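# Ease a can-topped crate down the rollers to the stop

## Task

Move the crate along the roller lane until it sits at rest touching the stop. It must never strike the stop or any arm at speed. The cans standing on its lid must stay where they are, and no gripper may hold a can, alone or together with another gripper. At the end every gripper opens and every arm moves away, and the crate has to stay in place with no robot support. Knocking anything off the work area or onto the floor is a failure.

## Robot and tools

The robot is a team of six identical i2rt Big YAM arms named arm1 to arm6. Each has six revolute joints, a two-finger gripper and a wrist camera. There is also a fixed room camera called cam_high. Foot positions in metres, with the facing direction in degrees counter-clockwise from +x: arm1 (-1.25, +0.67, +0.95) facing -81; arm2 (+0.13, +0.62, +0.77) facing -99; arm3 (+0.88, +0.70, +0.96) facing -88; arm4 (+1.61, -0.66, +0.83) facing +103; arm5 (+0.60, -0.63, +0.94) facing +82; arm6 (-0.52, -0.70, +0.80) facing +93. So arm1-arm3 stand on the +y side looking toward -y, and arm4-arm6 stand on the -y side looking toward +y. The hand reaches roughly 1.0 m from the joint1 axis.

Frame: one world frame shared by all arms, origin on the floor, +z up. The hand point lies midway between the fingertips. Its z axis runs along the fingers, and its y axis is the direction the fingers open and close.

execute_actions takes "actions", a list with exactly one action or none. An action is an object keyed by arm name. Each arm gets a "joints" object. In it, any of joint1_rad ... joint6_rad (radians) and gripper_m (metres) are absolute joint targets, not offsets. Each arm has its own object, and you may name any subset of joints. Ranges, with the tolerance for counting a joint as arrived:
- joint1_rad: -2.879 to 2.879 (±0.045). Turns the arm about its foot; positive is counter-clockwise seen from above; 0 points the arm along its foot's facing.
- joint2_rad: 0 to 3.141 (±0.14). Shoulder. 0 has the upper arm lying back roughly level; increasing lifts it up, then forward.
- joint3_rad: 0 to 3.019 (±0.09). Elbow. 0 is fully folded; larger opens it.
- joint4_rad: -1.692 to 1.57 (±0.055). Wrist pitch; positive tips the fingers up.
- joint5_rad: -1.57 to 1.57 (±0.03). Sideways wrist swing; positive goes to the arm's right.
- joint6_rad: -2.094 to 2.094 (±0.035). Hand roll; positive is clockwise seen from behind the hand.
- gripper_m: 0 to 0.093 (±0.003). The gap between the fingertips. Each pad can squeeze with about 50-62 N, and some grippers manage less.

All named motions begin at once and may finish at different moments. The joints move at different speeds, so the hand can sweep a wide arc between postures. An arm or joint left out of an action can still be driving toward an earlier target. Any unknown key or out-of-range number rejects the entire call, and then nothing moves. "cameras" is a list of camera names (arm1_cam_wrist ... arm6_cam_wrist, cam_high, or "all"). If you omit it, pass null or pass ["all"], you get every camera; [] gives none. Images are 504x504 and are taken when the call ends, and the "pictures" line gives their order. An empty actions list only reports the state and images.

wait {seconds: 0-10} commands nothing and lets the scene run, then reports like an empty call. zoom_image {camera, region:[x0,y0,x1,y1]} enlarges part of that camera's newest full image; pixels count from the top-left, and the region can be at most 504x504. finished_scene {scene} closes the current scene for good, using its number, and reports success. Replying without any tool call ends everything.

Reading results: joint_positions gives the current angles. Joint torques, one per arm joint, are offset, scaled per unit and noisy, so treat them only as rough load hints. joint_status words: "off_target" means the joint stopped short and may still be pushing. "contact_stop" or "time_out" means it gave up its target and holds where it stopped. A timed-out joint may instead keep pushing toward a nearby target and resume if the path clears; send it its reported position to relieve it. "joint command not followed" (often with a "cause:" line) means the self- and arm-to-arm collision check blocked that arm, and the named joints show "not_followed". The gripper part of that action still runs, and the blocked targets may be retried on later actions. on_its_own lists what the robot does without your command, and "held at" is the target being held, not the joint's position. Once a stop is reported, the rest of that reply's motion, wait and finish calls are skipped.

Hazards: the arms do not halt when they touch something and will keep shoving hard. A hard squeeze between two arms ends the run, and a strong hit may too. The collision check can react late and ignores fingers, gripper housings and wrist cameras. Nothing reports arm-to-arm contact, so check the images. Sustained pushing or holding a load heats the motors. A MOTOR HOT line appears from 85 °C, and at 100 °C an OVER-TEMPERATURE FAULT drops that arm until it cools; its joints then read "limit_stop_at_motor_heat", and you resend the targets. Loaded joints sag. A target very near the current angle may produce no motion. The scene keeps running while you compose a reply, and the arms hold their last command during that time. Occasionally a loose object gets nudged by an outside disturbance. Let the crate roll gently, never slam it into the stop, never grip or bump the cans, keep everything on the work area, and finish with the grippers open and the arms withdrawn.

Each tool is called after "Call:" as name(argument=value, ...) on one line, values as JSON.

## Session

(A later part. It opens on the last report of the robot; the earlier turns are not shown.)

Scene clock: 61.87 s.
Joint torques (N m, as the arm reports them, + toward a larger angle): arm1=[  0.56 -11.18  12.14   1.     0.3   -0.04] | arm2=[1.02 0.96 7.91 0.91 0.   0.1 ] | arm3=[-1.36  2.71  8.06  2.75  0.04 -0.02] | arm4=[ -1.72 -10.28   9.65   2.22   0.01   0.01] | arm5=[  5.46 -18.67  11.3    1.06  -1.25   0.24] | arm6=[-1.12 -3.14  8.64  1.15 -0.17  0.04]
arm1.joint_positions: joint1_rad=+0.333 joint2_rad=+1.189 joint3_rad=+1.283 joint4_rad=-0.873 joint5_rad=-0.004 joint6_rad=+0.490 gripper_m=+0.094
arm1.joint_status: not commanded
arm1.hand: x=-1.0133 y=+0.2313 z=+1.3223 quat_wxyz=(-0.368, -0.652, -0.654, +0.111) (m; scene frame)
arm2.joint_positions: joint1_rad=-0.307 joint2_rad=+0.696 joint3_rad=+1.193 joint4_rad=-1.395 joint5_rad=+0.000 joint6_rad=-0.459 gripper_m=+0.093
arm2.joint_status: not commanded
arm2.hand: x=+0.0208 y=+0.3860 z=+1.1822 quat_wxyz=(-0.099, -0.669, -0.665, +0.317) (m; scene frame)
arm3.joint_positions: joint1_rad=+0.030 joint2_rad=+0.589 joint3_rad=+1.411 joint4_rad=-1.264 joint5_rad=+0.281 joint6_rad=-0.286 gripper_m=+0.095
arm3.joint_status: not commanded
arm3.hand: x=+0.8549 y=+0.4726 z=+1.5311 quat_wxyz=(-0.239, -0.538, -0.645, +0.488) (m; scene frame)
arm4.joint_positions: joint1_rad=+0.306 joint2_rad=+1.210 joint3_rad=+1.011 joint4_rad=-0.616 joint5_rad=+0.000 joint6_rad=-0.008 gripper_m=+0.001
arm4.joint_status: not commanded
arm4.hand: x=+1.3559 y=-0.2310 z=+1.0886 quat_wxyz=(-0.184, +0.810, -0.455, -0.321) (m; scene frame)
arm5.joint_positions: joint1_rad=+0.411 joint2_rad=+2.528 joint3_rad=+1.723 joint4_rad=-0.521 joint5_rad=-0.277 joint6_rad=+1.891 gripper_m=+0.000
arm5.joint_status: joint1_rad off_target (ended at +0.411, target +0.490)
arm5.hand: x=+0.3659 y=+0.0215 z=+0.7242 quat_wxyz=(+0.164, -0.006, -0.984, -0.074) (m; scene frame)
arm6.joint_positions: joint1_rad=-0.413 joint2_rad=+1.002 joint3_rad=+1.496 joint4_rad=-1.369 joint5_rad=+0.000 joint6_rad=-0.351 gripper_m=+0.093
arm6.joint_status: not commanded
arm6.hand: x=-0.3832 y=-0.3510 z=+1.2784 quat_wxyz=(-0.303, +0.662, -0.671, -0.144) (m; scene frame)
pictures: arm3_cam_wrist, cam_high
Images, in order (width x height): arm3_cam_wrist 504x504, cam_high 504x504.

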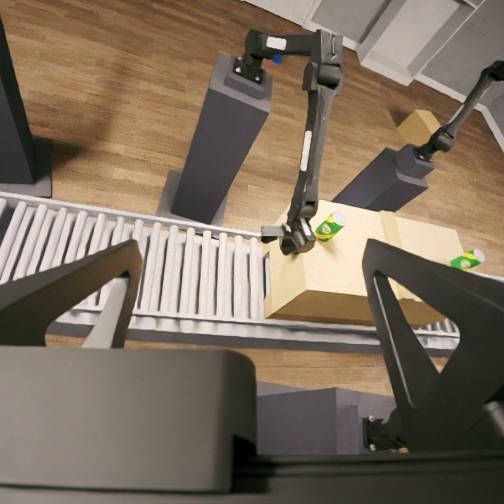

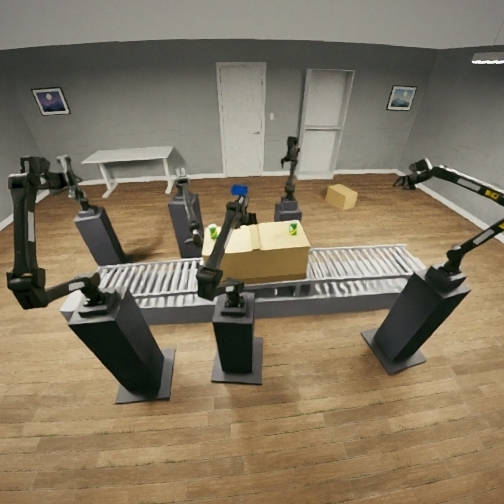

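Call:
execute_actions(actions=[{"arm5":{"joints":{"joint1_rad":0.38,"joint6_rad":1.8}}}], cameras=[])

Call:
execute_actions(actions=[{"arm5":{"joints":{"joint1_rad":0.27,"joint6_rad":1.7,"joint4_rad":-0.6}}}], cameras=[])

Call:
execute_actions(actions=[{"arm5":{"joints":{"joint1_rad":0.16,"joint6_rad":1.55,"joint4_rad":-0.7}},"arm3":{"joints":{"joint1_rad":0.33,"joint2_rad":2.35,"joint3_rad":1.5,"joint4_rad":-0.62,"joint5_rad":0.3,"joint6_rad":-1.4,"gripper_m":0}}}], cameras=[])

Call:
execute_actions(actions=[{"arm5":{"joints":{"joint1_rad":0.05,"joint6_rad":1.4,"joint4_rad":-0.8}}}], cameras=[])

Call:
execute_actions(actions=[{"arm5":{"joints":{"joint1_rad":-0.06,"joint6_rad":1.3}}}], cameras=[])

Call:
execute_actions(actions=[{"arm5":{"joints":{"joint1_rad":-0.17,"joint6_rad":1.2}}}], cameras=["arm4_cam_wrist","cam_high"])

Scene clock: 65.63 s.
Joint torques (N m, as the arm reports them, + toward a larger angle): arm1=[  0.71 -11.22  12.11   1.     0.3   -0.03] | arm2=[1.02 0.93 7.9  0.92 0.   0.1 ] | arm3=[-1.38  2.72  8.06  2.73  0.04 -0.02] | arm4=[ -2.56 -11.27   9.87   2.36   0.01  -0.03] | arm5=[  6.91 -18.6   11.33   0.91  -1.49   0.33] | arm6=[-1.02 -3.06  8.63  1.13 -0.16  0.05]
arm1.joint_positions: joint1_rad=+0.333 joint2_rad=+1.189 joint3_rad=+1.283 joint4_rad=-0.873 joint5_rad=-0.004 joint6_rad=+0.490 gripper_m=+0.094
arm1.joint_status: not commanded
arm1.hand: x=-1.0133 y=+0.2313 z=+1.3223 quat_wxyz=(-0.368, -0.652, -0.654, +0.111) (m; scene frame)
arm2.joint_positions: joint1_rad=-0.307 joint2_rad=+0.696 joint3_rad=+1.193 joint4_rad=-1.395 joint5_rad=+0.000 joint6_rad=-0.459 gripper_m=+0.093
arm2.joint_status: not commanded
arm2.hand: x=+0.0208 y=+0.3860 z=+1.1822 quat_wxyz=(-0.099, -0.669, -0.665, +0.317) (m; scene frame)
arm3.joint_positions: joint1_rad=+0.030 joint2_rad=+0.589 joint3_rad=+1.411 joint4_rad=-1.264 joint5_rad=+0.281 joint6_rad=-0.286 gripper_m=+0.095
arm3.joint_status: not commanded
arm3.hand: x=+0.8549 y=+0.4726 z=+1.5311 quat_wxyz=(-0.239, -0.538, -0.645, +0.488) (m; scene frame)
arm4.joint_positions: joint1_rad=+0.306 joint2_rad=+1.210 joint3_rad=+1.011 joint4_rad=-0.616 joint5_rad=+0.000 joint6_rad=-0.008 gripper_m=+0.001
arm4.joint_status: not commanded
arm4.hand: x=+1.3559 y=-0.2310 z=+1.0886 quat_wxyz=(-0.184, +0.810, -0.455, -0.321) (m; scene frame)
arm5.joint_positions: joint1_rad=+0.285 joint2_rad=+2.528 joint3_rad=+1.723 joint4_rad=-0.518 joint5_rad=-0.271 joint6_rad=+1.783 gripper_m=+0.000
arm5.joint_status: joint1_rad off_target (ended at +0.285, target +0.380); the others done
arm5.hand: x=+0.4514 y=+0.0464 z=+0.7245 quat_wxyz=(+0.151, -0.016, -0.984, -0.095) (m; scene frame)
arm6.joint_positions: joint1_rad=-0.413 joint2_rad=+1.002 joint3_rad=+1.496 joint4_rad=-1.369 joint5_rad=+0.000 joint6_rad=-0.351 gripper_m=+0.093
arm6.joint_status: not commanded
arm6.hand: x=-0.3832 y=-0.3510 z=+1.2784 quat_wxyz=(-0.303, +0.662, -0.671, -0.144) (m; scene frame)
pictures: none
No camera images: the call's "cameras" was empty. Leave "cameras" out to get every camera's image.

Scene clock: 67.17 s.
Joint torques (N m, as the arm reports them, + toward a larger angle): arm1=[  0.63 -11.17  12.11   1.01   0.3   -0.03] | arm2=[1.04 0.95 7.91 0.91 0.   0.1 ] | arm3=[-1.31  2.63  8.06  2.73  0.04 -0.02] | arm4=[ -1.84 -10.42   9.88   2.3   -0.04  -0.03] | arm5=[  6.22 -18.35  11.2    0.46  -1.47   0.33] | arm6=[-1.1  -3.07  8.63  1.13 -0.16  0.05]
arm1.joint_positions: joint1_rad=+0.333 joint2_rad=+1.189 joint3_rad=+1.283 joint4_rad=-0.873 joint5_rad=-0.004 joint6_rad=+0.490 gripper_m=+0.094
arm1.joint_status: not commanded
arm1.hand: x=-1.0133 y=+0.2313 z=+1.3223 quat_wxyz=(-0.368, -0.652, -0.654, +0.111) (m; scene frame)
arm2.joint_positions: joint1_rad=-0.307 joint2_rad=+0.696 joint3_rad=+1.193 joint4_rad=-1.395 joint5_rad=+0.000 joint6_rad=-0.459 gripper_m=+0.093
arm2.joint_status: not commanded
arm2.hand: x=+0.0208 y=+0.3860 z=+1.1822 quat_wxyz=(-0.099, -0.669, -0.665, +0.317) (m; scene frame)
arm3.joint_positions: joint1_rad=+0.030 joint2_rad=+0.589 joint3_rad=+1.411 joint4_rad=-1.264 joint5_rad=+0.281 joint6_rad=-0.286 gripper_m=+0.095
arm3.joint_status: not commanded
arm3.hand: x=+0.8549 y=+0.4726 z=+1.5311 quat_wxyz=(-0.239, -0.538, -0.645, +0.488) (m; scene frame)
arm4.joint_positions: joint1_rad=+0.306 joint2_rad=+1.210 joint3_rad=+1.011 joint4_rad=-0.616 joint5_rad=+0.000 joint6_rad=-0.008 gripper_m=+0.001
arm4.joint_status: not commanded
arm4.hand: x=+1.3559 y=-0.2310 z=+1.0886 quat_wxyz=(-0.184, +0.810, -0.455, -0.321) (m; scene frame)
arm5.joint_positions: joint1_rad=+0.180 joint2_rad=+2.528 joint3_rad=+1.725 joint4_rad=-0.605 joint5_rad=-0.271 joint6_rad=+1.684 gripper_m=+0.000
arm5.joint_status: joint1_rad off_target (ended at +0.180, target +0.270); the others done
arm5.hand: x=+0.5243 y=+0.0382 z=+0.7210 quat_wxyz=(+0.138, -0.025, -0.988, -0.068) (m; scene frame)
arm6.joint_positions: joint1_rad=-0.413 joint2_rad=+1.002 joint3_rad=+1.496 joint4_rad=-1.369 joint5_rad=+0.000 joint6_rad=-0.351 gripper_m=+0.093
arm6.joint_status: not commanded
arm6.hand: x=-0.3832 y=-0.3510 z=+1.2784 quat_wxyz=(-0.303, +0.662, -0.671, -0.144) (m; scene frame)
pictures: none
No camera images: the call's "cameras" was empty. Leave "cameras" out to get every camera's image.

Scene clock: 69.33 s.
Joint torques (N m, as the arm reports them, + toward a larger angle): arm1=[  0.66 -11.2   12.12   0.99   0.3   -0.03] | arm2=[1.   0.95 7.91 0.93 0.   0.1 ] | arm3=[ -1.24 -17.89   6.07   1.59   0.11  -0.16] | arm4=[ -1.5  -10.11   9.91   2.26   0.    -0.04] | arm5=[  6.44 -18.4   10.59  -0.18  -1.6    0.2 ] | arm6=[-1.12 -3.16  8.66  1.13 -0.16  0.05]
arm1.joint_positions: joint1_rad=+0.333 joint2_rad=+1.189 joint3_rad=+1.283 joint4_rad=-0.873 joint5_rad=-0.004 joint6_rad=+0.490 gripper_m=+0.094
arm1.joint_status: not commanded
arm1.hand: x=-1.0133 y=+0.2313 z=+1.3223 quat_wxyz=(-0.368, -0.652, -0.654, +0.111) (m; scene frame)
arm2.joint_positions: joint1_rad=-0.307 joint2_rad=+0.696 joint3_rad=+1.193 joint4_rad=-1.395 joint5_rad=+0.000 joint6_rad=-0.459 gripper_m=+0.093
arm2.joint_status: not commanded
arm2.hand: x=+0.0208 y=+0.3860 z=+1.1822 quat_wxyz=(-0.099, -0.669, -0.665, +0.317) (m; scene frame)
arm3.joint_positions: joint1_rad=+0.328 joint2_rad=+2.333 joint3_rad=+1.490 joint4_rad=-0.635 joint5_rad=+0.300 joint6_rad=-1.387 gripper_m=+0.001
arm3.joint_status: all done
arm3.hand: x=+1.0555 y=+0.1102 z=+0.7905 quat_wxyz=(+0.133, +0.084, -0.984, +0.085) (m; scene frame)
arm4.joint_positions: joint1_rad=+0.306 joint2_rad=+1.210 joint3_rad=+1.011 joint4_rad=-0.616 joint5_rad=+0.000 joint6_rad=-0.008 gripper_m=+0.001
arm4.joint_status: not commanded
arm4.hand: x=+1.3559 y=-0.2310 z=+1.0886 quat_wxyz=(-0.184, +0.810, -0.455, -0.321) (m; scene frame)
arm5.joint_positions: joint1_rad=+0.065 joint2_rad=+2.528 joint3_rad=+1.727 joint4_rad=-0.697 joint5_rad=-0.267 joint6_rad=+1.537 gripper_m=+0.000
arm5.joint_status: joint1_rad off_target (ended at +0.065, target +0.160); the others done
arm5.hand: x=+0.6008 y=+0.0215 z=+0.7195 quat_wxyz=(+0.128, -0.015, -0.991, -0.042) (m; scene frame)
arm6.joint_positions: joint1_rad=-0.413 joint2_rad=+1.002 joint3_rad=+1.496 joint4_rad=-1.369 joint5_rad=+0.000 joint6_rad=-0.351 gripper_m=+0.093
arm6.joint_status: not commanded
arm6.hand: x=-0.3832 y=-0.3510 z=+1.2784 quat_wxyz=(-0.303, +0.662, -0.671, -0.144) (m; scene frame)
pictures: none
No camera images: the call's "cameras" was empty. Leave "cameras" out to get every camera's image.

Scene clock: 70.90 s.
Joint torques (N m, as the arm reports them, + toward a larger angle): arm1=[  0.64 -11.3   12.12   1.01   0.3   -0.03] | arm2=[1.04 0.96 7.91 0.91 0.   0.1 ] | arm3=[ -1.21 -18.2    6.11   1.61   0.12  -0.16] | arm4=[ -1.99 -10.7    9.67   2.34  -0.05  -0.03] | arm5=[  6.67 -18.45  10.19  -0.75  -1.64  -0.01] | arm6=[-0.98 -3.11  8.63  1.15 -0.16  0.04]
arm1.joint_positions: joint1_rad=+0.333 joint2_rad=+1.189 joint3_rad=+1.283 joint4_rad=-0.873 joint5_rad=-0.004 joint6_rad=+0.490 gripper_m=+0.094
arm1.joint_status: not commanded
arm1.hand: x=-1.0133 y=+0.2313 z=+1.3223 quat_wxyz=(-0.368, -0.652, -0.654, +0.111) (m; scene frame)
arm2.joint_positions: joint1_rad=-0.307 joint2_rad=+0.696 joint3_rad=+1.193 joint4_rad=-1.395 joint5_rad=+0.000 joint6_rad=-0.459 gripper_m=+0.093
arm2.joint_status: not commanded
arm2.hand: x=+0.0208 y=+0.3860 z=+1.1822 quat_wxyz=(-0.099, -0.669, -0.665, +0.317) (m; scene frame)
arm3.joint_positions: joint1_rad=+0.328 joint2_rad=+2.333 joint3_rad=+1.490 joint4_rad=-0.635 joint5_rad=+0.300 joint6_rad=-1.387 gripper_m=+0.001
arm3.joint_status: not commanded
arm3.hand: x=+1.0555 y=+0.1102 z=+0.7905 quat_wxyz=(+0.133, +0.084, -0.984, +0.085) (m; scene frame)
arm4.joint_positions: joint1_rad=+0.306 joint2_rad=+1.210 joint3_rad=+1.011 joint4_rad=-0.616 joint5_rad=+0.000 joint6_rad=-0.008 gripper_m=+0.001
arm4.joint_status: not commanded
arm4.hand: x=+1.3559 y=-0.2310 z=+1.0886 quat_wxyz=(-0.184, +0.810, -0.455, -0.321) (m; scene frame)
arm5.joint_positions: joint1_rad=-0.040 joint2_rad=+2.528 joint3_rad=+1.733 joint4_rad=-0.785 joint5_rad=-0.268 joint6_rad=+1.412 gripper_m=+0.000
arm5.joint_status: joint1_rad off_target (ended at -0.039, target +0.050); the others done
arm5.hand: x=+0.6659 y=-0.0001 z=+0.7209 quat_wxyz=(+0.130, -0.010, -0.991, -0.017) (m; scene frame)
arm6.joint_positions: joint1_rad=-0.413 joint2_rad=+1.002 joint3_rad=+1.496 joint4_rad=-1.369 joint5_rad=+0.000 joint6_rad=-0.351 gripper_m=+0.093
arm6.joint_status: not commanded
arm6.hand: x=-0.3832 y=-0.3510 z=+1.2784 quat_wxyz=(-0.303, +0.662, -0.671, -0.144) (m; scene frame)
pictures: none
No camera images: the call's "cameras" was empty. Leave "cameras" out to get every camera's image.

Scene clock: 72.43 s.
Joint torques (N m, as the arm reports them, + toward a larger angle): arm1=[  0.59 -11.17  12.11   1.     0.3   -0.03] | arm2=[1.03 0.95 7.91 0.92 0.   0.1 ] | arm3=[ -1.17 -18.13   6.08   1.59   0.12  -0.16] | arm4=[ -1.99 -10.57   9.88   2.18   0.01  -0.02] | arm5=[  5.47 -18.41   9.37  -0.68  -1.56   0.06] | arm6=[-1.08 -3.1   8.65  1.15 -0.17  0.05]
arm1.joint_positions: joint1_rad=+0.333 joint2_rad=+1.189 joint3_rad=+1.283 joint4_rad=-0.873 joint5_rad=-0.004 joint6_rad=+0.490 gripper_m=+0.094
arm1.joint_status: not commanded
arm1.hand: x=-1.0133 y=+0.2313 z=+1.3223 quat_wxyz=(-0.368, -0.652, -0.654, +0.111) (m; scene frame)
arm2.joint_positions: joint1_rad=-0.307 joint2_rad=+0.696 joint3_rad=+1.193 joint4_rad=-1.395 joint5_rad=+0.000 joint6_rad=-0.459 gripper_m=+0.093
arm2.joint_status: not commanded
arm2.hand: x=+0.0208 y=+0.3860 z=+1.1822 quat_wxyz=(-0.099, -0.669, -0.665, +0.317) (m; scene frame)
arm3.joint_positions: joint1_rad=+0.328 joint2_rad=+2.333 joint3_rad=+1.490 joint4_rad=-0.635 joint5_rad=+0.300 joint6_rad=-1.387 gripper_m=+0.001
arm3.joint_status: not commanded
arm3.hand: x=+1.0555 y=+0.1102 z=+0.7905 quat_wxyz=(+0.133, +0.084, -0.984, +0.085) (m; scene frame)
arm4.joint_positions: joint1_rad=+0.306 joint2_rad=+1.210 joint3_rad=+1.011 joint4_rad=-0.616 joint5_rad=+0.000 joint6_rad=-0.008 gripper_m=+0.001
arm4.joint_status: not commanded
arm4.hand: x=+1.3559 y=-0.2310 z=+1.0886 quat_wxyz=(-0.184, +0.810, -0.455, -0.321) (m; scene frame)
arm5.joint_positions: joint1_rad=-0.150 joint2_rad=+2.528 joint3_rad=+1.742 joint4_rad=-0.785 joint5_rad=-0.268 joint6_rad=+1.305 gripper_m=+0.000
arm5.joint_status: joint1_rad off_target (ended at -0.150, target -0.060); the others done
arm5.hand: x=+0.7364 y=-0.0069 z=+0.7237 quat_wxyz=(+0.126, -0.011, -0.991, -0.035) (m; scene frame)
arm6.joint_positions: joint1_rad=-0.413 joint2_rad=+1.002 joint3_rad=+1.496 joint4_rad=-1.369 joint5_rad=+0.000 joint6_rad=-0.351 gripper_m=+0.093
arm6.joint_status: not commanded
arm6.hand: x=-0.3832 y=-0.3510 z=+1.2784 quat_wxyz=(-0.303, +0.662, -0.671, -0.144) (m; scene frame)
pictures: none
No camera images: the call's "cameras" was empty. Leave "cameras" out to get every camera's image.

Scene clock: 73.93 s.
Joint torques (N m, as the arm reports them, + toward a larger angle): arm1=[  0.7  -11.21  12.11   0.99   0.3   -0.03] | arm2=[0.99 0.96 7.9  0.91 0.   0.1 ] | arm3=[ -1.26 -18.19   6.06   1.6    0.12  -0.16] | arm4=[ -1.96 -10.69   9.71   2.22   0.01  -0.04] | arm5=[  5.66 -19.04   8.63  -0.67  -1.44   0.07] | arm6=[-1.09 -3.12  8.64  1.14 -0.16  0.04]
arm1.joint_positions: joint1_rad=+0.333 joint2_rad=+1.189 joint3_rad=+1.283 joint4_rad=-0.873 joint5_rad=-0.004 joint6_rad=+0.490 gripper_m=+0.094
arm1.joint_status: not commanded
arm1.hand: x=-1.0133 y=+0.2313 z=+1.3223 quat_wxyz=(-0.368, -0.652, -0.654, +0.111) (m; scene frame)
arm2.joint_positions: joint1_rad=-0.307 joint2_rad=+0.696 joint3_rad=+1.193 joint4_rad=-1.395 joint5_rad=+0.000 joint6_rad=-0.459 gripper_m=+0.093
arm2.joint_status: not commanded
arm2.hand: x=+0.0208 y=+0.3860 z=+1.1822 quat_wxyz=(-0.099, -0.669, -0.665, +0.317) (m; scene frame)
arm3.joint_positions: joint1_rad=+0.328 joint2_rad=+2.333 joint3_rad=+1.490 joint4_rad=-0.635 joint5_rad=+0.300 joint6_rad=-1.387 gripper_m=+0.001
arm3.joint_status: not commanded
arm3.hand: x=+1.0555 y=+0.1102 z=+0.7905 quat_wxyz=(+0.133, +0.084, -0.984, +0.085) (m; scene frame)
arm4.joint_positions: joint1_rad=+0.306 joint2_rad=+1.210 joint3_rad=+1.011 joint4_rad=-0.616 joint5_rad=+0.000 joint6_rad=-0.008 gripper_m=+0.001
arm4.joint_status: not commanded
arm4.hand: x=+1.3559 y=-0.2310 z=+1.0886 quat_wxyz=(-0.184, +0.810, -0.455, -0.321) (m; scene frame)
arm5.joint_positions: joint1_rad=-0.255 joint2_rad=+2.528 joint3_rad=+1.754 joint4_rad=-0.785 joint5_rad=-0.271 joint6_rad=+1.204 gripper_m=+0.000
arm5.joint_status: joint1_rad off_target (ended at -0.255, target -0.170); the others done
arm5.hand: x=+0.8033 y=-0.0190 z=+0.7276 quat_wxyz=(+0.120, -0.012, -0.991, -0.054) (m; scene frame)
arm6.joint_positions: joint1_rad=-0.413 joint2_rad=+1.002 joint3_rad=+1.496 joint4_rad=-1.369 joint5_rad=+0.000 joint6_rad=-0.351 gripper_m=+0.093
arm6.joint_status: not commanded
arm6.hand: x=-0.3832 y=-0.3510 z=+1.2784 quat_wxyz=(-0.303, +0.662, -0.671, -0.144) (m; scene frame)
pictures: arm4_cam_wrist, cam_high
Images, in order (width x height): arm4_cam_wrist 504x504, cam_high 504x504.

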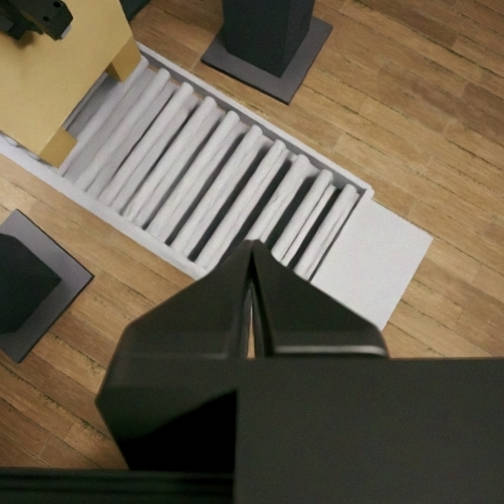

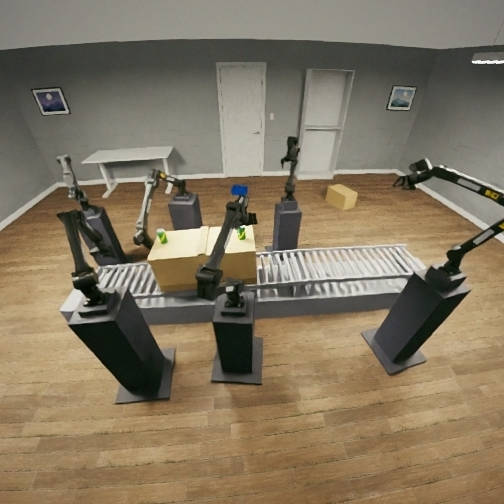

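Lower arm3 and bring arm5 on two more steps.

Call:
execute_actions(actions=[{"arm5":{"joints":{"joint1_rad":-0.29,"joint6_rad":1.1,"joint4_rad":-0.9}},"arm3":{"joints":{"joint1_rad":0.2,"joint2_rad":2.48,"joint4_rad":-0.55}}}], cameras=[])

Call:
execute_actions(actions=[{"arm5":{"joints":{"joint1_rad":-0.41,"joint6_rad":1.0}},"arm3":{"joints":{"joint1_rad":0.12}}}], cameras=["arm4_cam_wrist","cam_high","arm3_cam_wrist"])

Scene clock: 76.67 s.
Joint torques (N m, as the arm reports them, + toward a larger angle): arm1=[  0.57 -11.2   12.14   1.     0.3   -0.03] | arm2=[1.01 0.96 7.91 0.92 0.   0.1 ] | arm3=[ -1.46 -18.58   5.03   1.38   0.12  -0.16] | arm4=[ -1.21 -10.57   9.95   2.35   0.01  -0.02] | arm5=[  5.33 -18.01   7.55  -1.11  -1.42   0.15] | arm6=[-1.01 -3.16  8.66  1.13 -0.17  0.05]
arm1.joint_positions: joint1_rad=+0.333 joint2_rad=+1.189 joint3_rad=+1.283 joint4_rad=-0.873 joint5_rad=-0.004 joint6_rad=+0.490 gripper_m=+0.094
arm1.joint_status: not commanded
arm1.hand: x=-1.0133 y=+0.2313 z=+1.3223 quat_wxyz=(-0.368, -0.652, -0.654, +0.111) (m; scene frame)
arm2.joint_positions: joint1_rad=-0.307 joint2_rad=+0.696 joint3_rad=+1.193 joint4_rad=-1.395 joint5_rad=+0.000 joint6_rad=-0.459 gripper_m=+0.093
arm2.joint_status: not commanded
arm2.hand: x=+0.0208 y=+0.3860 z=+1.1822 quat_wxyz=(-0.099, -0.669, -0.665, +0.317) (m; scene frame)
arm3.joint_positions: joint1_rad=+0.201 joint2_rad=+2.470 joint3_rad=+1.491 joint4_rad=-0.563 joint5_rad=+0.300 joint6_rad=-1.387 gripper_m=+0.001
arm3.joint_status: all done
arm3.hand: x=+0.9728 y=+0.1204 z=+0.7138 quat_wxyz=(+0.145, +0.026, -0.988, +0.046) (m; scene frame)
arm4.joint_positions: joint1_rad=+0.306 joint2_rad=+1.210 joint3_rad=+1.011 joint4_rad=-0.616 joint5_rad=+0.000 joint6_rad=-0.008 gripper_m=+0.001
arm4.joint_status: not commanded
arm4.hand: x=+1.3559 y=-0.2310 z=+1.0886 quat_wxyz=(-0.184, +0.810, -0.455, -0.321) (m; scene frame)
arm5.joint_positions: joint1_rad=-0.371 joint2_rad=+2.519 joint3_rad=+1.767 joint4_rad=-0.879 joint5_rad=-0.271 joint6_rad=+1.100 gripper_m=+0.000
arm5.joint_status: joint1_rad off_target (ended at -0.370, target -0.290); the others done
arm5.hand: x=+0.8665 y=-0.0583 z=+0.7378 quat_wxyz=(+0.131, -0.023, -0.990, -0.036) (m; scene frame)
arm6.joint_positions: joint1_rad=-0.413 joint2_rad=+1.002 joint3_rad=+1.496 joint4_rad=-1.369 joint5_rad=+0.000 joint6_rad=-0.351 gripper_m=+0.093
arm6.joint_status: not commanded
arm6.hand: x=-0.3832 y=-0.3510 z=+1.2784 quat_wxyz=(-0.303, +0.662, -0.671, -0.144) (m; scene frame)
pictures: none
No camera images: the call's "cameras" was empty. Leave "cameras" out to get every camera's image.

Scene clock: 78.27 s.
Joint torques (N m, as the arm reports them, + toward a larger angle): arm1=[  0.62 -11.26  12.09   1.01   0.31  -0.03] | arm2=[1.01 0.93 7.9  0.92 0.   0.1 ] | arm3=[ -2.03 -18.48   5.08   1.34   0.23  -0.16] | arm4=[ -1.81 -10.7    9.71   2.27  -0.02   0.01] | arm5=[  4.95 -17.73   6.87  -1.26  -1.37   0.15] | arm6=[-1.06 -3.09  8.65  1.14 -0.17  0.04]
arm1.joint_positions: joint1_rad=+0.333 joint2_rad=+1.189 joint3_rad=+1.283 joint4_rad=-0.873 joint5_rad=-0.004 joint6_rad=+0.490 gripper_m=+0.094
arm1.joint_status: not commanded
arm1.hand: x=-1.0133 y=+0.2313 z=+1.3223 quat_wxyz=(-0.368, -0.652, -0.654, +0.111) (m; scene frame)
arm2.joint_positions: joint1_rad=-0.307 joint2_rad=+0.696 joint3_rad=+1.193 joint4_rad=-1.395 joint5_rad=+0.000 joint6_rad=-0.459 gripper_m=+0.093
arm2.joint_status: not commanded
arm2.hand: x=+0.0208 y=+0.3860 z=+1.1822 quat_wxyz=(-0.099, -0.669, -0.665, +0.317) (m; scene frame)
arm3.joint_positions: joint1_rad=+0.128 joint2_rad=+2.470 joint3_rad=+1.491 joint4_rad=-0.562 joint5_rad=+0.297 joint6_rad=-1.387 gripper_m=+0.001
arm3.joint_status: all done
arm3.hand: x=+0.9315 y=+0.1155 z=+0.7138 quat_wxyz=(+0.145, -0.009, -0.989, +0.040) (m; scene frame)
arm4.joint_positions: joint1_rad=+0.306 joint2_rad=+1.210 joint3_rad=+1.011 joint4_rad=-0.616 joint5_rad=+0.000 joint6_rad=-0.008 gripper_m=+0.001
arm4.joint_status: not commanded
arm4.hand: x=+1.3559 y=-0.2310 z=+1.0886 quat_wxyz=(-0.184, +0.810, -0.455, -0.321) (m; scene frame)
arm5.joint_positions: joint1_rad=-0.484 joint2_rad=+2.511 joint3_rad=+1.776 joint4_rad=-0.875 joint5_rad=-0.273 joint6_rad=+1.003 gripper_m=+0.000
arm5.joint_status: joint1_rad off_target (ended at -0.484, target -0.410); the others done
arm5.hand: x=+0.9345 y=-0.0857 z=+0.7454 quat_wxyz=(+0.121, -0.030, -0.990, -0.059) (m; scene frame)
arm6.joint_positions: joint1_rad=-0.413 joint2_rad=+1.002 joint3_rad=+1.496 joint4_rad=-1.369 joint5_rad=+0.000 joint6_rad=-0.351 gripper_m=+0.093
arm6.joint_status: not commanded
arm6.hand: x=-0.3832 y=-0.3510 z=+1.2784 quat_wxyz=(-0.303, +0.662, -0.671, -0.144) (m; scene frame)
pictures: arm3_cam_wrist, arm4_cam_wrist, cam_high
Images, in order (width x height): arm3_cam_wrist 504x504, arm4_cam_wrist 504x504, cam_high 504x504.

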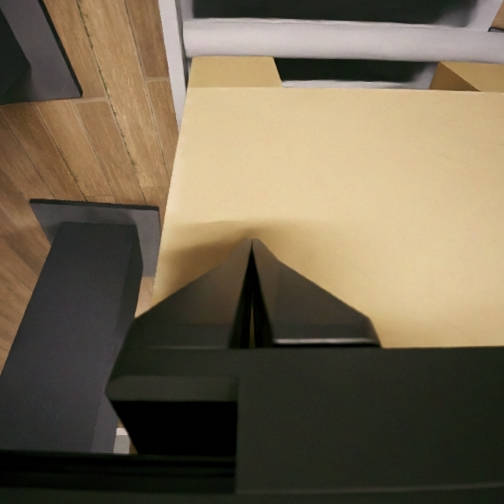

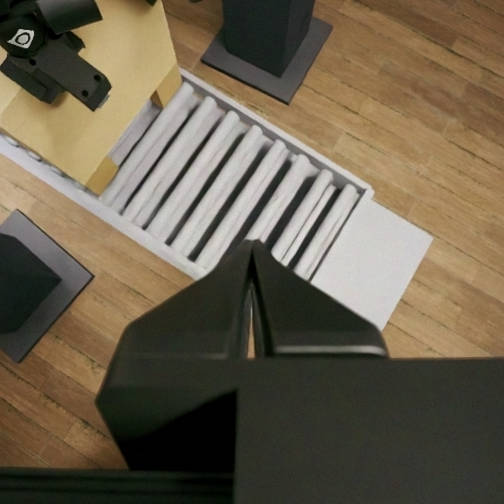

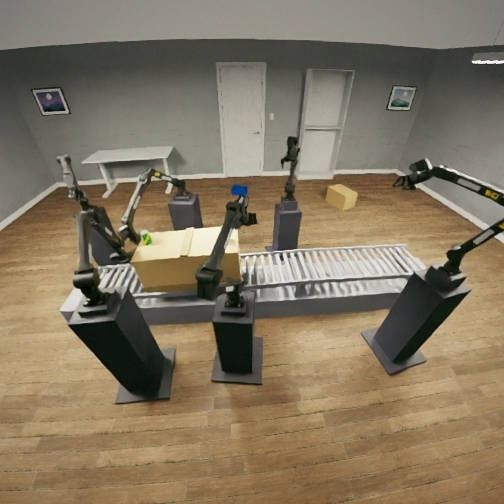

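Call:
execute_actions(actions=[{"arm5":{"joints":{"joint1_rad":-0.7,"joint2_rad":1.9}}}], cameras=[])

Call:
execute_actions(actions=[{"arm5":{"joints":{"joint1_rad":0,"joint2_rad":0.8,"joint3_rad":1.3}},"arm3":{"joints":{"joint1_rad":0.2,"joint2_rad":2.54,"joint3_rad":1.65,"joint4_rad":-0.62,"joint6_rad":-1.25}},"arm4":{"joints":{"joint6_rad":2.0}}}], cameras=[])

Call:
execute_actions(actions=[{"arm3":{"joints":{"joint1_rad":0.28}},"arm4":{"joints":{"joint1_rad":0.44,"joint2_rad":2.4,"joint3_rad":1.87,"joint4_rad":-0.55}}}], cameras=["arm4_cam_wrist","cam_high"])

Scene clock: 81.53 s.
Joint torques (N m, as the arm reports them, + toward a larger angle): arm1=[  0.63 -11.3   12.13   1.     0.31  -0.03] | arm2=[1.02 0.95 7.9  0.91 0.   0.1 ] | arm3=[ -5.84 -18.58   4.95   0.73   1.19  -0.16] | arm4=[ -1.6  -10.61   9.81   2.51   0.01  -0.04] | arm5=[ -1.8  -14.94  12.23   0.43  -0.3    0.05] | arm6=[-1.12 -3.02  8.69  1.13 -0.16  0.05]
arm1.joint_positions: joint1_rad=+0.333 joint2_rad=+1.189 joint3_rad=+1.283 joint4_rad=-0.873 joint5_rad=-0.004 joint6_rad=+0.490 gripper_m=+0.094
arm1.joint_status: not commanded
arm1.hand: x=-1.0133 y=+0.2313 z=+1.3223 quat_wxyz=(-0.368, -0.652, -0.654, +0.111) (m; scene frame)
arm2.joint_positions: joint1_rad=-0.307 joint2_rad=+0.696 joint3_rad=+1.193 joint4_rad=-1.395 joint5_rad=+0.000 joint6_rad=-0.459 gripper_m=+0.093
arm2.joint_status: not commanded
arm2.hand: x=+0.0208 y=+0.3860 z=+1.1822 quat_wxyz=(-0.099, -0.669, -0.665, +0.317) (m; scene frame)
arm3.joint_positions: joint1_rad=+0.184 joint2_rad=+2.470 joint3_rad=+1.494 joint4_rad=-0.550 joint5_rad=+0.274 joint6_rad=-1.387 gripper_m=+0.001
arm3.joint_status: not commanded
arm3.hand: x=+0.9683 y=+0.1154 z=+0.7133 quat_wxyz=(+0.131, +0.017, -0.990, +0.050) (m; scene frame)
arm4.joint_positions: joint1_rad=+0.306 joint2_rad=+1.210 joint3_rad=+1.011 joint4_rad=-0.616 joint5_rad=+0.000 joint6_rad=-0.008 gripper_m=+0.001
arm4.joint_status: not commanded
arm4.hand: x=+1.3559 y=-0.2310 z=+1.0886 quat_wxyz=(-0.184, +0.810, -0.455, -0.321) (m; scene frame)
arm5.joint_positions: joint1_rad=-0.692 joint2_rad=+1.909 joint3_rad=+1.754 joint4_rad=-0.893 joint5_rad=-0.299 joint6_rad=+1.002 gripper_m=+0.000
arm5.joint_status: all done
arm5.hand: x=+1.0842 y=-0.1181 z=+1.1431 quat_wxyz=(-0.057, -0.086, -0.952, -0.287) (m; scene frame)
arm6.joint_positions: joint1_rad=-0.413 joint2_rad=+1.002 joint3_rad=+1.496 joint4_rad=-1.369 joint5_rad=+0.000 joint6_rad=-0.351 gripper_m=+0.093
arm6.joint_status: not commanded
arm6.hand: x=-0.3832 y=-0.3510 z=+1.2784 quat_wxyz=(-0.303, +0.662, -0.671, -0.144) (m; scene frame)
pictures: none
No camera images: the call's "cameras" was empty. Leave "cameras" out to get every camera's image.

Scene clock: 83.87 s.
Joint torques (N m, as the arm reports them, + toward a larger angle): arm1=[  0.68 -11.24  12.13   0.99   0.3   -0.04] | arm2=[1.02 0.94 7.9  0.9  0.   0.1 ] | arm3=[ -7.9  -18.46   5.05   0.03   1.41  -0.06] | arm4=[ -2.02 -10.82   9.59   2.06   0.06  -0.07] | arm5=[-1.05  0.95 10.28  1.16  0.02  0.01] | arm6=[-1.06 -3.15  8.63  1.12 -0.16  0.05]
arm1.joint_positions: joint1_rad=+0.333 joint2_rad=+1.189 joint3_rad=+1.283 joint4_rad=-0.873 joint5_rad=-0.004 joint6_rad=+0.490 gripper_m=+0.094
arm1.joint_status: not commanded
arm1.hand: x=-1.0133 y=+0.2313 z=+1.3223 quat_wxyz=(-0.368, -0.652, -0.654, +0.111) (m; scene frame)
arm2.joint_positions: joint1_rad=-0.307 joint2_rad=+0.696 joint3_rad=+1.193 joint4_rad=-1.395 joint5_rad=+0.000 joint6_rad=-0.459 gripper_m=+0.093
arm2.joint_status: not commanded
arm2.hand: x=+0.0208 y=+0.3860 z=+1.1822 quat_wxyz=(-0.099, -0.669, -0.665, +0.317) (m; scene frame)
arm3.joint_positions: joint1_rad=+0.292 joint2_rad=+2.510 joint3_rad=+1.656 joint4_rad=-0.603 joint5_rad=+0.269 joint6_rad=-1.247 gripper_m=+0.001
arm3.joint_status: joint1_rad off_target (ended at +0.293, target +0.200); the others done
arm3.hand: x=+1.0514 y=+0.0713 z=+0.7286 quat_wxyz=(+0.110, -0.003, -0.989, +0.096) (m; scene frame)
arm4.joint_positions: joint1_rad=+0.306 joint2_rad=+1.210 joint3_rad=+1.011 joint4_rad=-0.616 joint5_rad=+0.000 joint6_rad=+1.991 gripper_m=+0.001
arm4.joint_status: all done
arm4.hand: x=+1.3559 y=-0.2310 z=+1.0886 quat_wxyz=(+0.171, +0.055, -0.928, -0.328) (m; scene frame)
arm5.joint_positions: joint1_rad=-0.001 joint2_rad=+0.795 joint3_rad=+1.304 joint4_rad=-0.893 joint5_rad=-0.303 joint6_rad=+1.002 gripper_m=+0.000
arm5.joint_status: all done
arm5.hand: x=+0.5929 y=-0.2687 z=+1.4861 quat_wxyz=(-0.076, +0.259, -0.783, -0.560) (m; scene frame)
arm6.joint_positions: joint1_rad=-0.413 joint2_rad=+1.002 joint3_rad=+1.496 joint4_rad=-1.369 joint5_rad=+0.000 joint6_rad=-0.351 gripper_m=+0.093
arm6.joint_status: not commanded
arm6.hand: x=-0.3832 y=-0.3510 z=+1.2784 quat_wxyz=(-0.303, +0.662, -0.671, -0.144) (m; scene frame)
pictures: none
No camera images: the call's "cameras" was empty. Leave "cameras" out to get every camera's image.

Scene clock: 85.77 s.
Joint torques (N m, as the arm reports them, + toward a larger angle): arm1=[  0.61 -11.25  12.12   0.99   0.3   -0.03] | arm2=[1.03 0.95 7.92 0.91 0.   0.1 ] | arm3=[ -5.45 -18.58   4.81   0.03   1.    -0.06] | arm4=[ -1.62 -29.14  13.35   1.36   0.03  -0.07] | arm5=[-0.67  0.33  9.99  1.07 -0.02 -0.01] | arm6=[-1.05 -3.1   8.66  1.12 -0.17  0.05]
arm1.joint_positions: joint1_rad=+0.333 joint2_rad=+1.189 joint3_rad=+1.283 joint4_rad=-0.873 joint5_rad=-0.004 joint6_rad=+0.490 gripper_m=+0.094
arm1.joint_status: not commanded
arm1.hand: x=-1.0133 y=+0.2313 z=+1.3223 quat_wxyz=(-0.368, -0.652, -0.654, +0.111) (m; scene frame)
arm2.joint_positions: joint1_rad=-0.307 joint2_rad=+0.696 joint3_rad=+1.193 joint4_rad=-1.395 joint5_rad=+0.000 joint6_rad=-0.459 gripper_m=+0.093
arm2.joint_status: not commanded
arm2.hand: x=+0.0208 y=+0.3860 z=+1.1822 quat_wxyz=(-0.099, -0.669, -0.665, +0.317) (m; scene frame)
arm3.joint_positions: joint1_rad=+0.337 joint2_rad=+2.510 joint3_rad=+1.659 joint4_rad=-0.603 joint5_rad=+0.279 joint6_rad=-1.247 gripper_m=+0.001
arm3.joint_status: joint1_rad off_target (ended at +0.338, target +0.280)
arm3.hand: x=+1.0786 y=+0.0770 z=+0.7300 quat_wxyz=(+0.112, +0.019, -0.988, +0.102) (m; scene frame)
arm4.joint_positions: joint1_rad=+0.447 joint2_rad=+2.431 joint3_rad=+1.820 joint4_rad=-0.561 joint5_rad=+0.000 joint6_rad=+1.993 gripper_m=+0.001
arm4.joint_status: all done
arm4.hand: x=+1.1305 y=-0.0631 z=+0.7151 quat_wxyz=(+0.104, +0.126, -0.972, -0.170) (m; scene frame)
arm5.joint_positions: joint1_rad=-0.001 joint2_rad=+0.795 joint3_rad=+1.304 joint4_rad=-0.893 joint5_rad=-0.303 joint6_rad=+1.002 gripper_m=+0.000
arm5.joint_status: not commanded
arm5.hand: x=+0.5929 y=-0.2687 z=+1.4861 quat_wxyz=(-0.076, +0.259, -0.783, -0.560) (m; scene frame)
arm6.joint_positions: joint1_rad=-0.413 joint2_rad=+1.002 joint3_rad=+1.496 joint4_rad=-1.369 joint5_rad=+0.000 joint6_rad=-0.351 gripper_m=+0.093
arm6.joint_status: not commanded
arm6.hand: x=-0.3832 y=-0.3510 z=+1.2784 quat_wxyz=(-0.303, +0.662, -0.671, -0.144) (m; scene frame)
pictures: arm4_cam_wrist, cam_high
Images, in order (width x height): arm4_cam_wrist 504x504, cam_high 504x504.

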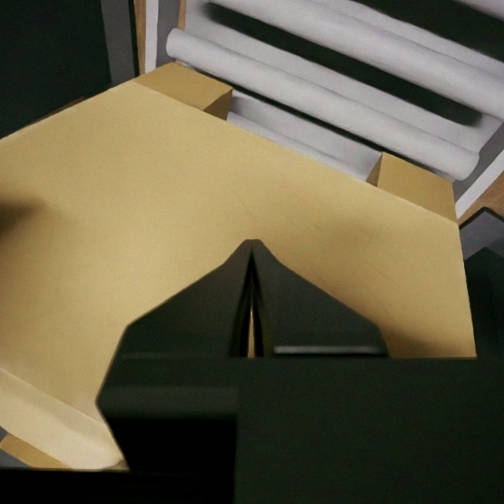

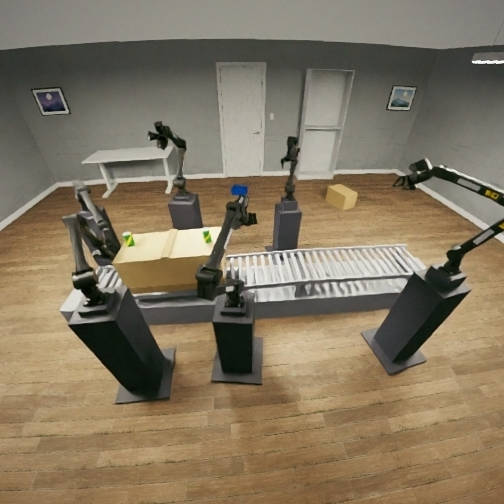

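Call:
execute_actions(actions=[{"arm3":{"joints":{"joint1_rad":0.35}},"arm4":{"joints":{"joint1_rad":0.48}}}], cameras=[])

Call:
execute_actions(actions=[{"arm3":{"joints":{"joint1_rad":0.75,"joint2_rad":1.0,"joint3_rad":1.2}}}], cameras=[])

Call:
execute_actions(actions=[{"arm4":{"joints":{"joint1_rad":0.38}}}], cameras=[])

Call:
execute_actions(actions=[{"arm4":{"joints":{"joint1_rad":0.28}}}], cameras=[])

Call:
execute_actions(actions=[{"arm4":{"joints":{"joint1_rad":0.2,"joint6_rad":1.9}}}], cameras=["arm4_cam_wrist","cam_high","arm3_cam_wrist"])

Scene clock: 89.33 s.
Joint torques (N m, as the arm reports them, + toward a larger angle): arm1=[  0.62 -11.19  12.12   0.99   0.3   -0.03] | arm2=[1.   0.96 7.89 0.93 0.   0.1 ] | arm3=[ -5.51 -18.67   4.42   0.05   1.01  -0.06] | arm4=[ -0.6  -28.58  13.44   1.44  -0.16  -0.05] | arm5=[-1.7   0.54 10.07  1.26 -0.02  0.  ] | arm6=[-1.07 -3.07  8.64  1.13 -0.17  0.04]
arm1.joint_positions: joint1_rad=+0.333 joint2_rad=+1.189 joint3_rad=+1.283 joint4_rad=-0.873 joint5_rad=-0.004 joint6_rad=+0.490 gripper_m=+0.094
arm1.joint_status: not commanded
arm1.hand: x=-1.0133 y=+0.2313 z=+1.3223 quat_wxyz=(-0.368, -0.652, -0.654, +0.111) (m; scene frame)
arm2.joint_positions: joint1_rad=-0.307 joint2_rad=+0.696 joint3_rad=+1.193 joint4_rad=-1.395 joint5_rad=+0.000 joint6_rad=-0.459 gripper_m=+0.093
arm2.joint_status: not commanded
arm2.hand: x=+0.0208 y=+0.3860 z=+1.1822 quat_wxyz=(-0.099, -0.669, -0.665, +0.317) (m; scene frame)
arm3.joint_positions: joint1_rad=+0.409 joint2_rad=+2.510 joint3_rad=+1.666 joint4_rad=-0.603 joint5_rad=+0.278 joint6_rad=-1.247 gripper_m=+0.001
arm3.joint_status: joint1_rad off_target (ended at +0.409, target +0.350)
arm3.hand: x=+1.1241 y=+0.0894 z=+0.7318 quat_wxyz=(+0.107, +0.054, -0.987, +0.109) (m; scene frame)
arm4.joint_positions: joint1_rad=+0.466 joint2_rad=+2.429 joint3_rad=+1.820 joint4_rad=-0.561 joint5_rad=+0.005 joint6_rad=+1.994 gripper_m=+0.001
arm4.joint_status: all done
arm4.hand: x=+1.1198 y=-0.0712 z=+0.7165 quat_wxyz=(+0.104, +0.134, -0.971, -0.170) (m; scene frame)
arm5.joint_positions: joint1_rad=-0.001 joint2_rad=+0.795 joint3_rad=+1.304 joint4_rad=-0.893 joint5_rad=-0.303 joint6_rad=+1.002 gripper_m=+0.000
arm5.joint_status: not commanded
arm5.hand: x=+0.5929 y=-0.2687 z=+1.4861 quat_wxyz=(-0.076, +0.259, -0.783, -0.560) (m; scene frame)
arm6.joint_positions: joint1_rad=-0.413 joint2_rad=+1.002 joint3_rad=+1.496 joint4_rad=-1.369 joint5_rad=+0.000 joint6_rad=-0.351 gripper_m=+0.093
arm6.joint_status: not commanded
arm6.hand: x=-0.3832 y=-0.3510 z=+1.2784 quat_wxyz=(-0.303, +0.662, -0.671, -0.144) (m; scene frame)
pictures: none
No camera images: the call's "cameras" was empty. Leave "cameras" out to get every camera's image.

Scene clock: 91.17 s.
Joint torques (N m, as the arm reports them, + toward a larger angle): arm1=[  0.59 -11.23  12.11   1.     0.3   -0.03] | arm2=[1.02 0.95 7.91 0.91 0.   0.1 ] | arm3=[-0.94 -5.28  9.    2.07  0.04  0.  ] | arm4=[  2.17 -28.8   13.39   1.3   -0.5   -0.04] | arm5=[-1.55 -0.28 10.25  1.1  -0.01 -0.03] | arm6=[-1.04 -3.13  8.66  1.14 -0.17  0.04]
arm1.joint_positions: joint1_rad=+0.333 joint2_rad=+1.189 joint3_rad=+1.283 joint4_rad=-0.873 joint5_rad=-0.004 joint6_rad=+0.490 gripper_m=+0.094
arm1.joint_status: not commanded
arm1.hand: x=-1.0133 y=+0.2313 z=+1.3223 quat_wxyz=(-0.368, -0.652, -0.654, +0.111) (m; scene frame)
arm2.joint_positions: joint1_rad=-0.307 joint2_rad=+0.696 joint3_rad=+1.193 joint4_rad=-1.395 joint5_rad=+0.000 joint6_rad=-0.459 gripper_m=+0.093
arm2.joint_status: not commanded
arm2.hand: x=+0.0208 y=+0.3860 z=+1.1822 quat_wxyz=(-0.099, -0.669, -0.665, +0.317) (m; scene frame)
arm3.joint_positions: joint1_rad=+0.743 joint2_rad=+0.998 joint3_rad=+1.200 joint4_rad=-0.609 joint5_rad=+0.300 joint6_rad=-1.247 gripper_m=+0.001
arm3.joint_status: all done
arm3.hand: x=+1.1799 y=+0.3298 z=+1.4230 quat_wxyz=(-0.178, +0.110, -0.823, +0.528) (m; scene frame)
arm4.joint_positions: joint1_rad=+0.428 joint2_rad=+2.429 joint3_rad=+1.820 joint4_rad=-0.561 joint5_rad=+0.015 joint6_rad=+1.995 gripper_m=+0.001
arm4.joint_status: not commanded
arm4.hand: x=+1.1438 y=-0.0519 z=+0.7165 quat_wxyz=(+0.097, +0.114, -0.973, -0.175) (m; scene frame)
arm5.joint_positions: joint1_rad=-0.001 joint2_rad=+0.795 joint3_rad=+1.304 joint4_rad=-0.893 joint5_rad=-0.303 joint6_rad=+1.002 gripper_m=+0.000
arm5.joint_status: not commanded
arm5.hand: x=+0.5929 y=-0.2687 z=+1.4861 quat_wxyz=(-0.076, +0.259, -0.783, -0.560) (m; scene frame)
arm6.joint_positions: joint1_rad=-0.413 joint2_rad=+1.002 joint3_rad=+1.496 joint4_rad=-1.369 joint5_rad=+0.000 joint6_rad=-0.351 gripper_m=+0.093
arm6.joint_status: not commanded
arm6.hand: x=-0.3832 y=-0.3510 z=+1.2784 quat_wxyz=(-0.303, +0.662, -0.671, -0.144) (m; scene frame)
pictures: none
No camera images: the call's "cameras" was empty. Leave "cameras" out to get every camera's image.

Scene clock: 92.67 s.
Joint torques (N m, as the arm reports them, + toward a larger angle): arm1=[  0.66 -11.18  12.15   1.     0.3   -0.03] | arm2=[1.02 0.95 7.9  0.91 0.01 0.1 ] | arm3=[-0.9  -5.32  9.08  2.06  0.05  0.  ] | arm4=[  5.03 -28.65  13.41   1.71  -0.99  -0.05] | arm5=[-0.77  0.84  9.94  1.09 -0.02  0.01] | arm6=[-1.04 -3.08  8.65  1.14 -0.16  0.05]
arm1.joint_positions: joint1_rad=+0.333 joint2_rad=+1.189 joint3_rad=+1.283 joint4_rad=-0.873 joint5_rad=-0.004 joint6_rad=+0.490 gripper_m=+0.094
arm1.joint_status: not commanded
arm1.hand: x=-1.0133 y=+0.2313 z=+1.3223 quat_wxyz=(-0.368, -0.652, -0.654, +0.111) (m; scene frame)
arm2.joint_positions: joint1_rad=-0.307 joint2_rad=+0.696 joint3_rad=+1.193 joint4_rad=-1.395 joint5_rad=+0.000 joint6_rad=-0.459 gripper_m=+0.093
arm2.joint_status: not commanded
arm2.hand: x=+0.0208 y=+0.3860 z=+1.1822 quat_wxyz=(-0.099, -0.669, -0.665, +0.317) (m; scene frame)
arm3.joint_positions: joint1_rad=+0.743 joint2_rad=+0.998 joint3_rad=+1.200 joint4_rad=-0.609 joint5_rad=+0.300 joint6_rad=-1.247 gripper_m=+0.001
arm3.joint_status: not commanded
arm3.hand: x=+1.1799 y=+0.3298 z=+1.4230 quat_wxyz=(-0.178, +0.110, -0.823, +0.528) (m; scene frame)
arm4.joint_positions: joint1_rad=+0.282 joint2_rad=+2.428 joint3_rad=+1.820 joint4_rad=-0.566 joint5_rad=+0.026 joint6_rad=+1.988 gripper_m=+0.001
arm4.joint_status: joint1_rad off_target (ended at +0.282, target +0.380)
arm4.hand: x=+1.2390 y=+0.0096 z=+0.7166 quat_wxyz=(+0.078, +0.045, -0.979, -0.182) (m; scene frame)
arm5.joint_positions: joint1_rad=-0.001 joint2_rad=+0.795 joint3_rad=+1.304 joint4_rad=-0.893 joint5_rad=-0.303 joint6_rad=+1.002 gripper_m=+0.000
arm5.joint_status: not commanded
arm5.hand: x=+0.5929 y=-0.2687 z=+1.4861 quat_wxyz=(-0.076, +0.259, -0.783, -0.560) (m; scene frame)
arm6.joint_positions: joint1_rad=-0.413 joint2_rad=+1.002 joint3_rad=+1.496 joint4_rad=-1.369 joint5_rad=+0.000 joint6_rad=-0.351 gripper_m=+0.093
arm6.joint_status: not commanded
arm6.hand: x=-0.3832 y=-0.3510 z=+1.2784 quat_wxyz=(-0.303, +0.662, -0.671, -0.144) (m; scene frame)
pictures: none
No camera images: the call's "cameras" was empty. Leave "cameras" out to get every camera's image.

Scene clock: 94.17 s.
Joint torques (N m, as the arm reports them, + toward a larger angle): arm1=[  0.65 -11.22  12.13   1.     0.3   -0.03] | arm2=[1.02 0.95 7.9  0.91 0.   0.1 ] | arm3=[-0.89 -5.29  9.09  2.06  0.05  0.01] | arm4=[  3.63 -29.06  13.31   1.53  -0.74  -0.01] | arm5=[-1.18  0.62 10.16  1.22  0.01  0.03] | arm6=[-1.16 -3.15  8.65  1.13 -0.16  0.05]
arm1.joint_positions: joint1_rad=+0.333 joint2_rad=+1.189 joint3_rad=+1.283 joint4_rad=-0.873 joint5_rad=-0.004 joint6_rad=+0.490 gripper_m=+0.094
arm1.joint_status: not commanded
arm1.hand: x=-1.0133 y=+0.2313 z=+1.3223 quat_wxyz=(-0.368, -0.652, -0.654, +0.111) (m; scene frame)
arm2.joint_positions: joint1_rad=-0.307 joint2_rad=+0.696 joint3_rad=+1.193 joint4_rad=-1.395 joint5_rad=+0.000 joint6_rad=-0.459 gripper_m=+0.093
arm2.joint_status: not commanded
arm2.hand: x=+0.0208 y=+0.3860 z=+1.1822 quat_wxyz=(-0.099, -0.669, -0.665, +0.317) (m; scene frame)
arm3.joint_positions: joint1_rad=+0.743 joint2_rad=+0.998 joint3_rad=+1.200 joint4_rad=-0.609 joint5_rad=+0.300 joint6_rad=-1.247 gripper_m=+0.001
arm3.joint_status: not commanded
arm3.hand: x=+1.1799 y=+0.3298 z=+1.4230 quat_wxyz=(-0.178, +0.110, -0.823, +0.528) (m; scene frame)
arm4.joint_positions: joint1_rad=+0.207 joint2_rad=+2.428 joint3_rad=+1.820 joint4_rad=-0.566 joint5_rad=+0.020 joint6_rad=+1.986 gripper_m=+0.001
arm4.joint_status: joint1_rad off_target (ended at +0.207, target +0.280)
arm4.hand: x=+1.2885 y=+0.0349 z=+0.7169 quat_wxyz=(+0.074, +0.010, -0.980, -0.184) (m; scene frame)
arm5.joint_positions: joint1_rad=-0.001 joint2_rad=+0.795 joint3_rad=+1.304 joint4_rad=-0.893 joint5_rad=-0.303 joint6_rad=+1.002 gripper_m=+0.000
arm5.joint_status: not commanded
arm5.hand: x=+0.5929 y=-0.2687 z=+1.4861 quat_wxyz=(-0.076, +0.259, -0.783, -0.560) (m; scene frame)
arm6.joint_positions: joint1_rad=-0.413 joint2_rad=+1.002 joint3_rad=+1.496 joint4_rad=-1.369 joint5_rad=+0.000 joint6_rad=-0.351 gripper_m=+0.093
arm6.joint_status: not commanded
arm6.hand: x=-0.3832 y=-0.3510 z=+1.2784 quat_wxyz=(-0.303, +0.662, -0.671, -0.144) (m; scene frame)
pictures: none
No camera images: the call's "cameras" was empty. Leave "cameras" out to get every camera's image.

Scene clock: 95.70 s.
Joint torques (N m, as the arm reports them, + toward a larger angle): arm1=[  0.64 -11.23  12.13   0.99   0.3   -0.03] | arm2=[0.99 0.95 7.91 0.91 0.   0.1 ] | arm3=[-0.84 -5.33  9.09  2.06  0.04  0.  ] | arm4=[  4.5  -28.6   13.31   1.48  -0.96   0.03] | arm5=[-0.89  0.24 10.27  1.13 -0.02  0.01] | arm6=[-1.06 -3.23  8.65  1.12 -0.17  0.05]
arm1.joint_positions: joint1_rad=+0.333 joint2_rad=+1.189 joint3_rad=+1.283 joint4_rad=-0.873 joint5_rad=-0.004 joint6_rad=+0.490 gripper_m=+0.094
arm1.joint_status: not commanded
arm1.hand: x=-1.0133 y=+0.2313 z=+1.3223 quat_wxyz=(-0.368, -0.652, -0.654, +0.111) (m; scene frame)
arm2.joint_positions: joint1_rad=-0.307 joint2_rad=+0.696 joint3_rad=+1.193 joint4_rad=-1.395 joint5_rad=+0.000 joint6_rad=-0.459 gripper_m=+0.093
arm2.joint_status: not commanded
arm2.hand: x=+0.0208 y=+0.3860 z=+1.1822 quat_wxyz=(-0.099, -0.669, -0.665, +0.317) (m; scene frame)
arm3.joint_positions: joint1_rad=+0.743 joint2_rad=+0.998 joint3_rad=+1.200 joint4_rad=-0.609 joint5_rad=+0.300 joint6_rad=-1.247 gripper_m=+0.001
arm3.joint_status: not commanded
arm3.hand: x=+1.1799 y=+0.3298 z=+1.4230 quat_wxyz=(-0.178, +0.110, -0.823, +0.528) (m; scene frame)
arm4.joint_positions: joint1_rad=+0.114 joint2_rad=+2.428 joint3_rad=+1.820 joint4_rad=-0.566 joint5_rad=+0.025 joint6_rad=+1.885 gripper_m=+0.001
arm4.joint_status: joint1_rad off_target (ended at +0.114, target +0.200); the others done
arm4.hand: x=+1.3550 y=+0.0620 z=+0.7168 quat_wxyz=(+0.053, +0.013, -0.980, -0.191) (m; scene frame)
arm5.joint_positions: joint1_rad=-0.001 joint2_rad=+0.795 joint3_rad=+1.304 joint4_rad=-0.893 joint5_rad=-0.303 joint6_rad=+1.002 gripper_m=+0.000
arm5.joint_status: not commanded
arm5.hand: x=+0.5929 y=-0.2687 z=+1.4861 quat_wxyz=(-0.076, +0.259, -0.783, -0.560) (m; scene frame)
arm6.joint_positions: joint1_rad=-0.413 joint2_rad=+1.002 joint3_rad=+1.496 joint4_rad=-1.369 joint5_rad=+0.000 joint6_rad=-0.351 gripper_m=+0.093
arm6.joint_status: not commanded
arm6.hand: x=-0.3832 y=-0.3510 z=+1.2784 quat_wxyz=(-0.303, +0.662, -0.671, -0.144) (m; scene frame)
pictures: arm3_cam_wrist, arm4_cam_wrist, cam_high
Images, in order (width x height): arm3_cam_wrist 504x504, arm4_cam_wrist 504x504, cam_high 504x504.

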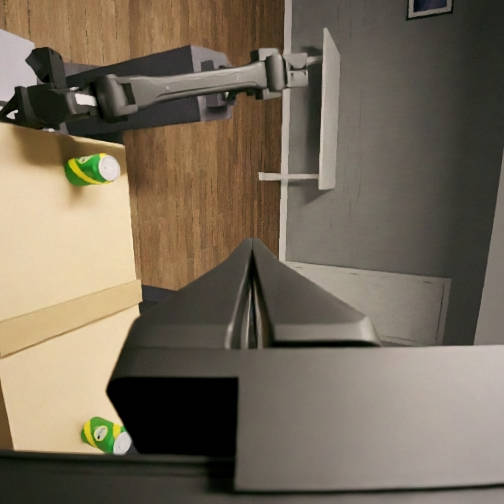

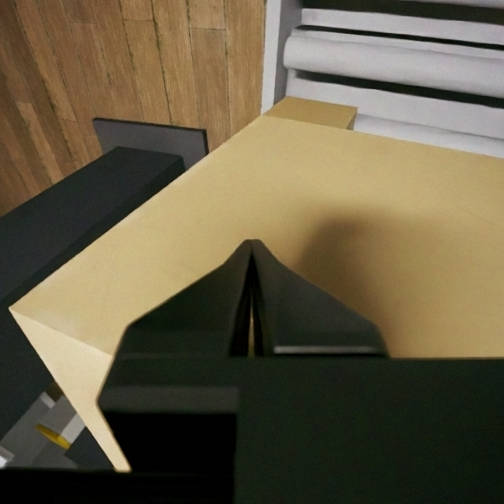

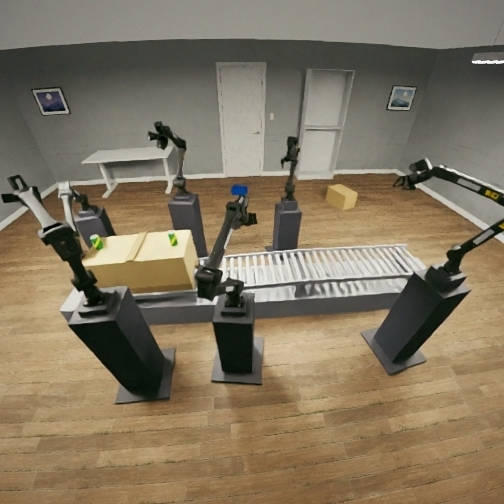

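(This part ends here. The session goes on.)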